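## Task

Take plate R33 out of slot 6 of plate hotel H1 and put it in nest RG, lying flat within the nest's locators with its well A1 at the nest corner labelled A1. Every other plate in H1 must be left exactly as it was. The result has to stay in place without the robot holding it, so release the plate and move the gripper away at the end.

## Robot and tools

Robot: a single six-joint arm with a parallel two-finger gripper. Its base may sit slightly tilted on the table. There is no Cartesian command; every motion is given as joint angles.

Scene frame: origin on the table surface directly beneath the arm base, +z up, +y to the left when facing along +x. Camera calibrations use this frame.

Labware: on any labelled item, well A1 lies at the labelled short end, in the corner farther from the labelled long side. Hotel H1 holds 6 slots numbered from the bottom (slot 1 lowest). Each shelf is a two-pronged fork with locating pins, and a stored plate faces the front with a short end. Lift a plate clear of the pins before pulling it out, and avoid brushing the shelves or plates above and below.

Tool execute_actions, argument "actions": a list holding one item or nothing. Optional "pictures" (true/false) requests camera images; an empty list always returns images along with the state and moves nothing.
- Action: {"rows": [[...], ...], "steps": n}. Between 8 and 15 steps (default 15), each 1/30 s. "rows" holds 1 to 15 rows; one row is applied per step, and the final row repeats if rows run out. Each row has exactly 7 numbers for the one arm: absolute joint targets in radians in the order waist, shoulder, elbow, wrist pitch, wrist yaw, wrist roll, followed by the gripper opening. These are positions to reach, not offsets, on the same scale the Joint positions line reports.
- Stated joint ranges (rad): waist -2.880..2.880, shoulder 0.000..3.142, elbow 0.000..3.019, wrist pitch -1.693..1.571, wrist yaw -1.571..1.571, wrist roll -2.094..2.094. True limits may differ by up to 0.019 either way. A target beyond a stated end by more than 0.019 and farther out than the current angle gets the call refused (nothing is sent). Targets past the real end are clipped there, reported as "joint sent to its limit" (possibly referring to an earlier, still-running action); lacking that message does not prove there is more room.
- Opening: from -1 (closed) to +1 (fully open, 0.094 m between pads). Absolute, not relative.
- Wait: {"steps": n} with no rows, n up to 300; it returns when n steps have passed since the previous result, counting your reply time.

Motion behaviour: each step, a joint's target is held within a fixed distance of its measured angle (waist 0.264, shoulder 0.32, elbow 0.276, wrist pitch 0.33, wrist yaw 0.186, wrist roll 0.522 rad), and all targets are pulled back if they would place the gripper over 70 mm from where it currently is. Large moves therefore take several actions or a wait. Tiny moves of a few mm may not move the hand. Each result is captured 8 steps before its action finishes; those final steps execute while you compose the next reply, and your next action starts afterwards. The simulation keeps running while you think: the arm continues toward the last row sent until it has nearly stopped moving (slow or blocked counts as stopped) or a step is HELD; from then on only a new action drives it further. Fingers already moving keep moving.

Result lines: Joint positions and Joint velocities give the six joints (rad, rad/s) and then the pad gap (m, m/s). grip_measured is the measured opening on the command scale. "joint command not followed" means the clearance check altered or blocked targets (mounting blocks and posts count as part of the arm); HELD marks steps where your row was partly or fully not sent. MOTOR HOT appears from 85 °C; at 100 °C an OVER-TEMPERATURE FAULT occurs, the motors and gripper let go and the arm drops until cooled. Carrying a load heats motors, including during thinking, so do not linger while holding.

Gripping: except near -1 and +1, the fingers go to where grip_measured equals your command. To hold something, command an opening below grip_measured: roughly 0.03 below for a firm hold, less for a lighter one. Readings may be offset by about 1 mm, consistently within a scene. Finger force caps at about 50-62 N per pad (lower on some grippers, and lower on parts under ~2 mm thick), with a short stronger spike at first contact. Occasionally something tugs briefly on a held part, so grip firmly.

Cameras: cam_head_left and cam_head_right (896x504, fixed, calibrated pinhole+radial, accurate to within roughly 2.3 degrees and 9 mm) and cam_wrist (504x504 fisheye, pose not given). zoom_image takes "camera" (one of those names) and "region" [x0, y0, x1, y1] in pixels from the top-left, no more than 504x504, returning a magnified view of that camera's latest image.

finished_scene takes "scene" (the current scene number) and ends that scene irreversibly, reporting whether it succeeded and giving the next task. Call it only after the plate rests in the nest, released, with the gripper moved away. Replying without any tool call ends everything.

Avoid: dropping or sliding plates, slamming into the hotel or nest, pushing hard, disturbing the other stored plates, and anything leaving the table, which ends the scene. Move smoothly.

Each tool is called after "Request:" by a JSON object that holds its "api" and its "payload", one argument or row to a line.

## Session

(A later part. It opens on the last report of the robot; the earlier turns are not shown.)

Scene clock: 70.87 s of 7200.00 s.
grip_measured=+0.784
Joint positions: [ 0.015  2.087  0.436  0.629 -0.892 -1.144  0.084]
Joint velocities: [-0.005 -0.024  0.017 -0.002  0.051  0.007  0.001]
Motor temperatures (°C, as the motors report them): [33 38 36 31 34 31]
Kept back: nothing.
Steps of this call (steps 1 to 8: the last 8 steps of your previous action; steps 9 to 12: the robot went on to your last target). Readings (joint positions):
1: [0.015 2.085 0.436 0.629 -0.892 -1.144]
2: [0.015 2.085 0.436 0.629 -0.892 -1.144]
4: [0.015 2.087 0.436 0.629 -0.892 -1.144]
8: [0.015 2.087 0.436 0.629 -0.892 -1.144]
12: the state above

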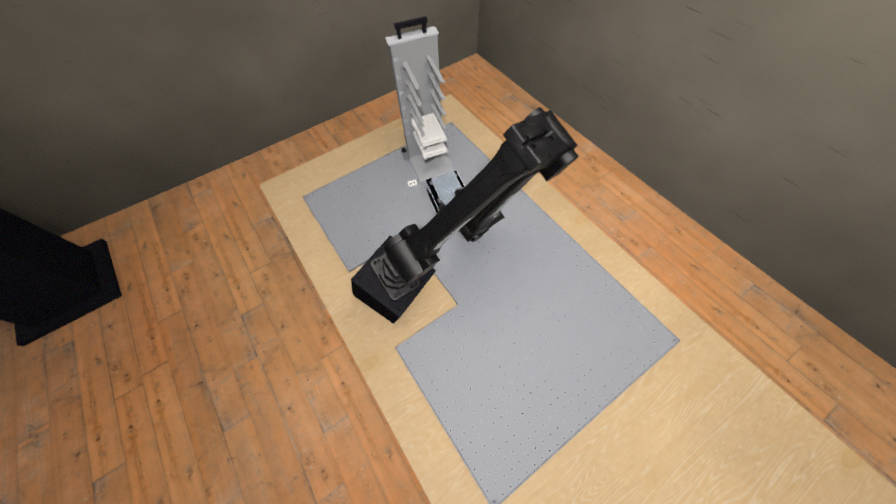

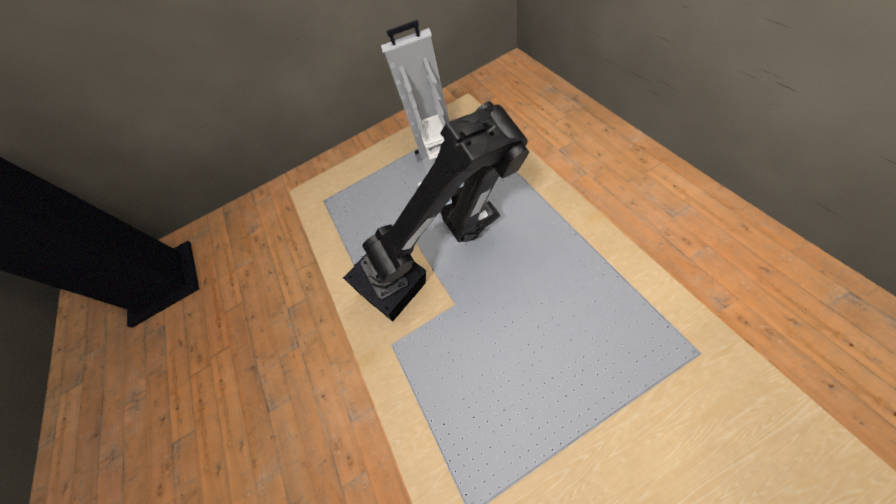

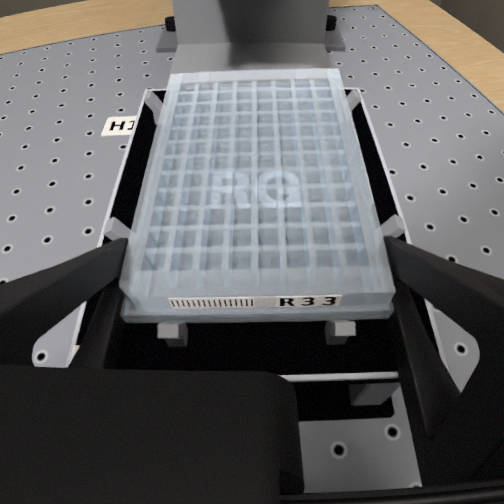

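Request:
{"api": "execute_actions", "payload": {
  "actions": [
    {"rows":[[0.02,2.106,0.441,0.636,-0.894,-1.148,0.75],[0.018,2.1,0.441,0.636,-0.893,-1.148,0.76],[0.016,2.097,0.439,0.634,-0.893,-1.146,0.77],[0.016,2.097,0.439,0.634,-0.893,-1.146,0.775],[0.016,2.097,0.439,0.634,-0.893,-1.146,0.78],[0.016,2.097,0.439,0.634,-0.893,-1.146,0.785],[0.016,2.097,0.439,0.634,-0.893,-1.146,0.79],[0.016,2.097,0.439,0.634,-0.893,-1.146,0.80],[0.016,2.097,0.439,0.634,-0.893,-1.146,0.81],[0.016,2.097,0.439,0.634,-0.893,-1.146,0.83],[0.016,2.097,0.439,0.634,-0.893,-1.146,0.86],[0.016,2.097,0.439,0.634,-0.893,-1.146,0.9],[0.016,2.097,0.439,0.634,-0.893,-1.146,0.95],[0.016,2.097,0.439,0.634,-0.893,-1.146,1.0]],"steps":15}
  ]
}}

Request:
{"api": "execute_actions", "payload": {
  "actions": [
    {"steps":14}
  ],
  "pictures": true
}}

Request:
{"api": "zoom_image", "payload": {
  "camera": "cam_wrist",
  "region": [80, 50, 430, 400]
}}

Scene clock: 74.30 s of 7200.00 s.
grip_measured=+0.799
Joint positions: [ 0.015  2.087  0.436  0.629 -0.892 -1.144  0.085]
Joint velocities: [-0.005 -0.005 -0.007 -0.002  0.007 -0.051  0.003]
Motor temperatures (°C, as the motors report them): [33 38 36 31 34 31]
Steps of this call (steps 1 to 15: the robot went on to your last target; steps 16 to 90: nothing new was sent; then 0.20 s passed at rest; steps 91 to 97: the first 7 steps of this action). Readings (joint positions):
91: [0.015 2.087 0.436 0.629 -0.892 -1.144]
92: [0.015 2.087 0.436 0.629 -0.892 -1.144]
94: [0.015 2.087 0.436 0.629 -0.892 -1.144]
97: the state above

Scene clock: 74.77 s of 7200.00 s.
grip_measured=+1.000
Joint positions: [ 0.015  2.087  0.436  0.629 -0.892 -1.144  0.094]
Joint velocities: [-0.024  0.005 -0.002  0.007 -0.007  0.007  0.   ]
Motor temperatures (°C, as the motors report them): [33 38 36 31 34 31]
Kept back: nothing.
Steps of this call (steps 1 to 8: the last 8 steps of your previous action; steps 9 to 14: the robot went on to your last target). Readings (joint positions):
1: [0.015 2.087 0.436 0.629 -0.892 -1.144]
2: [0.015 2.087 0.436 0.629 -0.892 -1.144]
4: [0.015 2.087 0.436 0.629 -0.892 -1.144]
8: [0.015 2.087 0.436 0.629 -0.892 -1.144]
14: the state above

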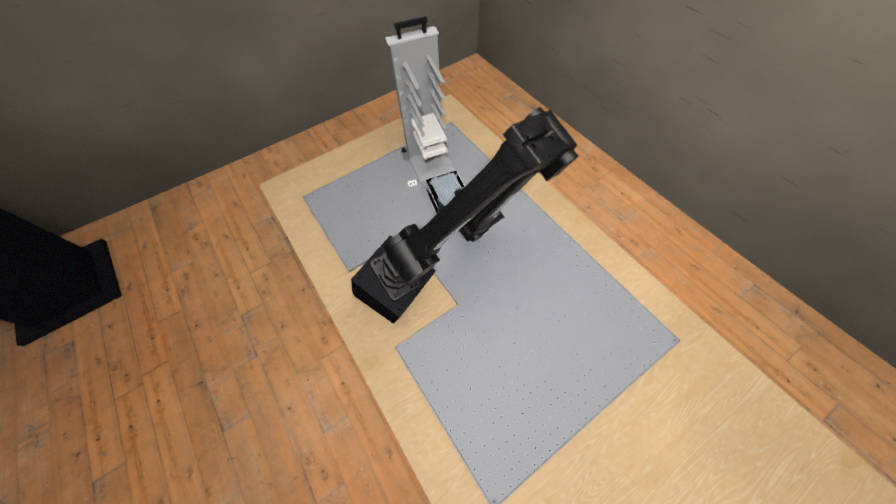

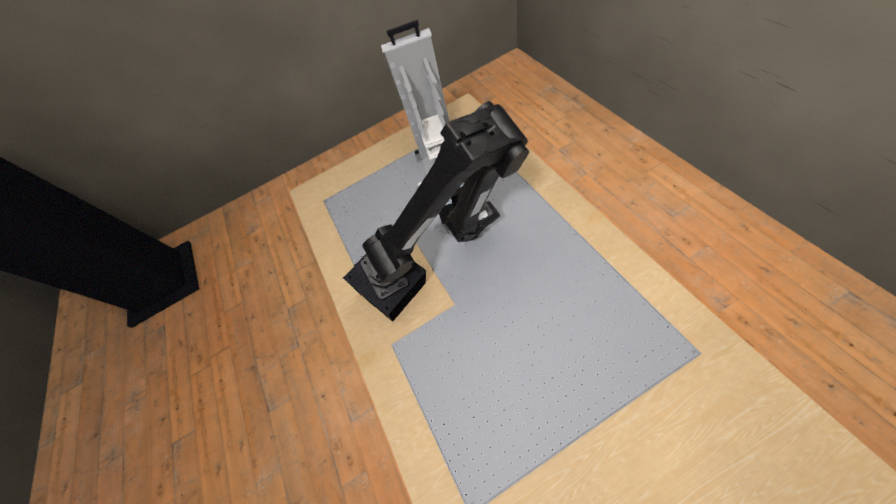

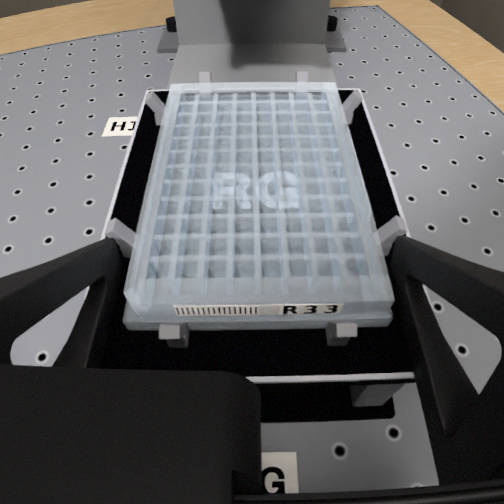

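Region (80, 50, 430, 400) of cam_wrist's 504x504 image, scaled by 1.440, with more detail than that image has.

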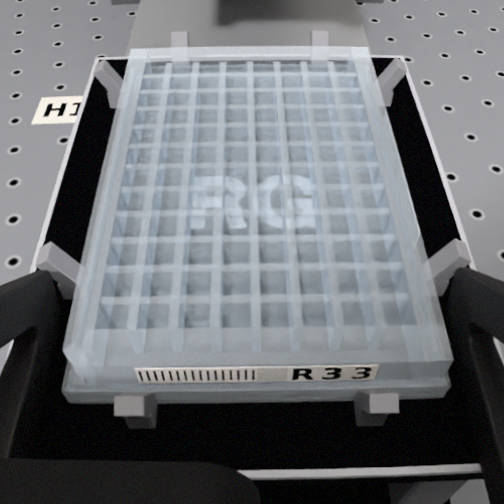

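Request:
{"api": "execute_actions", "payload": {
  "actions": [
    {"rows":[[0.016,2.085,0.436,0.625,-0.892,-1.142,1],[0.016,2.072,0.433,0.616,-0.890,-1.136,1],[0.017,2.058,0.430,0.606,-0.888,-1.130,1],[0.017,2.044,0.427,0.597,-0.887,-1.125,1],[0.018,2.030,0.423,0.587,-0.886,-1.121,1],[0.018,2.015,0.419,0.575,-0.887,-1.124,1],[0.018,2.000,0.414,0.561,-0.888,-1.128,1],[0.018,1.985,0.409,0.547,-0.890,-1.133,1],[0.018,1.970,0.404,0.533,-0.892,-1.138,1],[0.018,1.955,0.399,0.519,-0.894,-1.143,1],[0.018,1.940,0.394,0.505,-0.896,-1.148,1],[0.018,1.925,0.389,0.491,-0.898,-1.153,1],[0.018,1.910,0.384,0.477,-0.899,-1.158,1],[0.018,1.905,0.383,0.470,-0.899,-1.158,1]],"steps":15}
  ],
  "pictures": false
}}

Request:
{"api": "execute_actions", "payload": {
  "actions": [
    {"steps":10}
  ],
  "pictures": true
}}

Scene clock: 77.00 s of 7200.00 s.
grip_measured=+1.000
Joint positions: [ 0.015  2.051  0.43   0.591 -0.889 -1.139  0.094]
Joint velocities: [-0.015 -0.444 -0.085 -0.339 -0.081  0.051  0.   ]
Motor temperatures (°C, as the motors report them): [33 38 36 31 34 31]
Steps of this call (steps 1 to 15: the robot went on to your last target; steps 16 to 60: nothing new was sent; steps 61 to 67: the first 7 steps of this action). Readings (joint positions):
61: [0.015 2.087 0.436 0.629 -0.892 -1.144]
62: [0.015 2.086 0.436 0.629 -0.892 -1.144]
64: [0.015 2.081 0.435 0.619 -0.890 -1.142]
67: the state above

Scene clock: 77.33 s of 7200.00 s.
grip_measured=+1.000
Joint positions: [ 0.015  1.905  0.387  0.485 -0.898 -1.144  0.094]
Joint velocities: [ 0.005 -0.063 -0.007 -0.081 -0.007 -0.007  0.   ]
Motor temperatures (°C, as the motors report them): [33 38 36 31 35 31]
Kept back: nothing.
Steps of this call (steps 1 to 8: the last 8 steps of your previous action; steps 9 to 10: the robot went on to your last target). Readings (joint positions):
1: [0.015 2.034 0.426 0.579 -0.889 -1.139]
2: [0.015 2.017 0.422 0.567 -0.889 -1.139]
4: [0.015 1.979 0.412 0.541 -0.893 -1.139]
8: [0.015 1.917 0.392 0.493 -0.898 -1.143]
10: the state above

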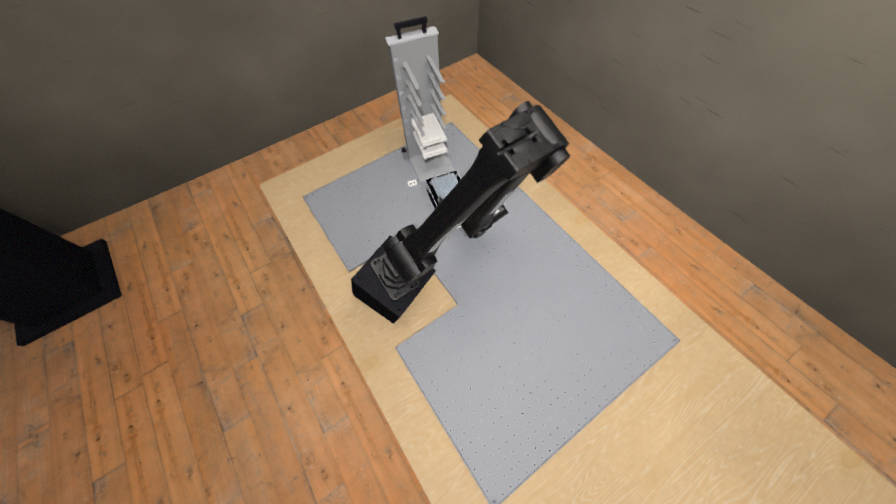

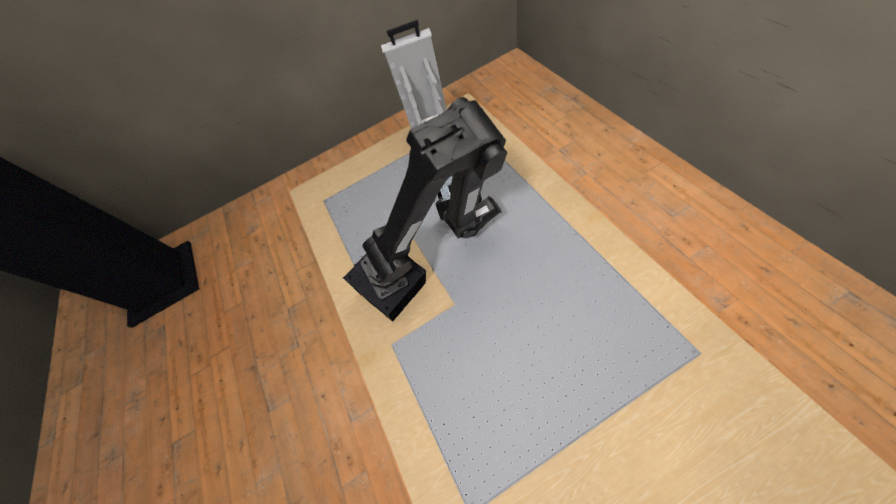

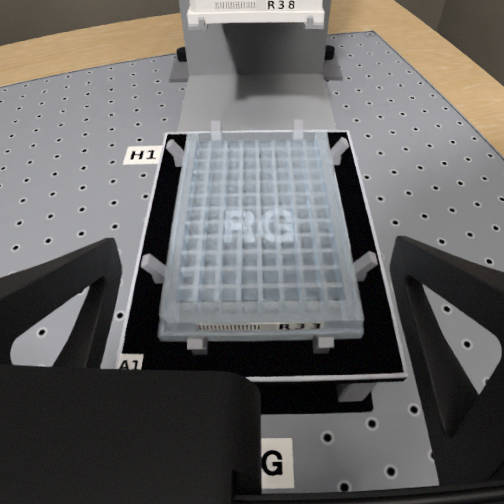

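Request:
{"api": "execute_actions", "payload": {
  "actions": [
    {"rows":[[0.025,1.88,0.375,0.46,-0.895,-1.145,1],[0.035,1.855,0.368,0.45,-0.89,-1.13,1],[0.05,1.83,0.36,0.44,-0.885,-1.115,1],[0.065,1.80,0.352,0.43,-0.878,-1.10,1],[0.08,1.77,0.344,0.42,-0.87,-1.085,1],[0.095,1.74,0.335,0.41,-0.863,-1.07,1],[0.11,1.71,0.326,0.40,-0.856,-1.055,1],[0.125,1.68,0.317,0.387,-0.85,-1.04,1],[0.135,1.65,0.308,0.374,-0.843,-1.025,1],[0.143,1.62,0.30,0.362,-0.836,-1.01,1],[0.15,1.59,0.29,0.35,-0.83,-0.99,1]],"steps":15}
  ],
  "pictures": false
}}

Request:
{"api": "execute_actions", "payload": {
  "actions": [
    {"steps":11}
  ],
  "pictures": true
}}

Scene clock: 78.03 s of 7200.00 s.
grip_measured=+1.000
Joint positions: [ 0.06   1.79   0.346  0.426 -0.862 -1.11   0.094]
Joint velocities: [ 0.493 -0.982 -0.276 -0.286  0.125  0.256  0.   ]
Motor temperatures (°C, as the motors report them): [33 38 36 31 35 31]
Steps of this call (steps 1 to 14: the robot went on to your last target; steps 15 to 21: the first 7 steps of this action). Readings (joint positions):
15: [0.015 1.904 0.387 0.478 -0.897 -1.147]
16: [0.015 1.900 0.385 0.472 -0.894 -1.146]
18: [0.022 1.874 0.374 0.456 -0.883 -1.137]
21: the state above

Scene clock: 78.40 s of 7200.00 s.
grip_measured=+1.000
Joint positions: [ 0.146  1.575  0.295  0.361 -0.833 -1.014  0.094]
Joint velocities: [-0.015  0.005 -0.012 -0.002  0.007  0.066  0.   ]
Motor temperatures (°C, as the motors report them): [33 38 36 31 34 31]
Kept back: nothing.
Steps of this call (steps 1 to 8: the last 8 steps of your previous action; steps 9 to 11: the robot went on to your last target). Readings (joint positions):
1: [0.078 1.755 0.336 0.416 -0.857 -1.098]
2: [0.096 1.719 0.327 0.405 -0.851 -1.087]
4: [0.127 1.648 0.312 0.383 -0.838 -1.060]
8: [0.146 1.575 0.295 0.365 -0.835 -1.026]
11: the state above

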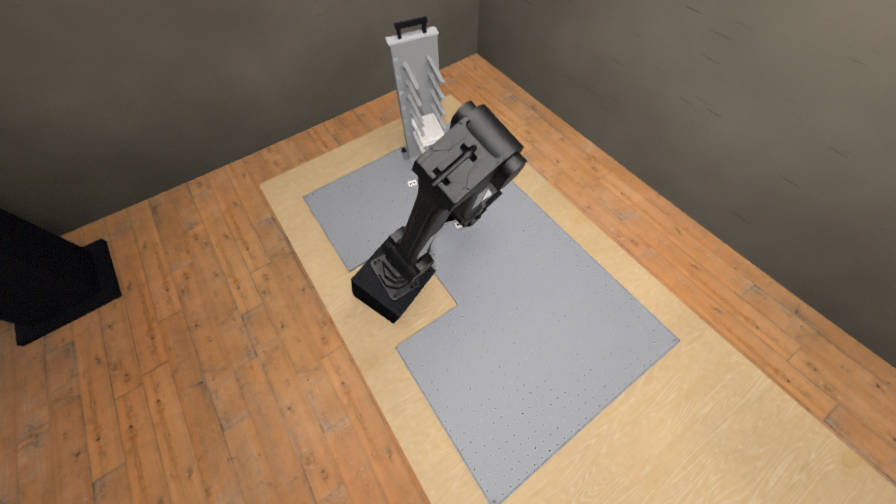

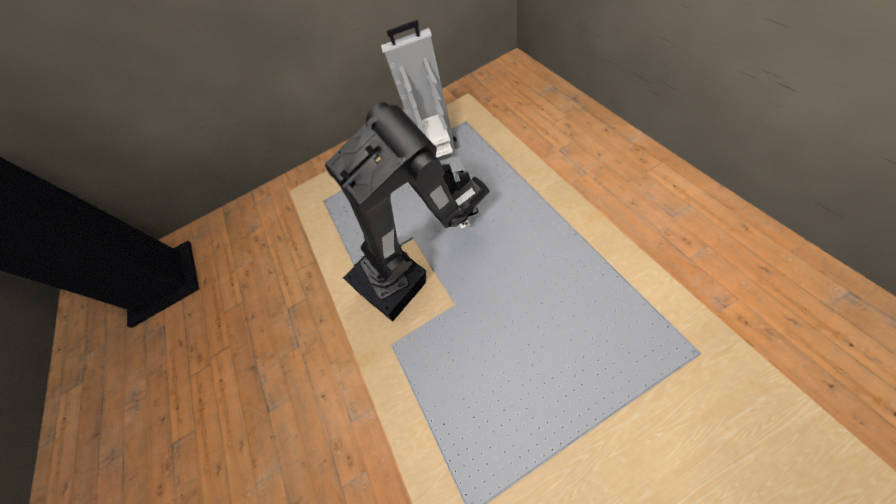

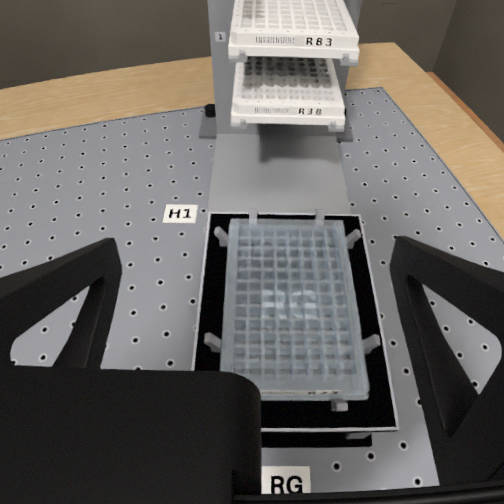

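Request:
{"api": "finished_scene", "payload": {
  "scene": 2
}}

The scene is finished: the task was done.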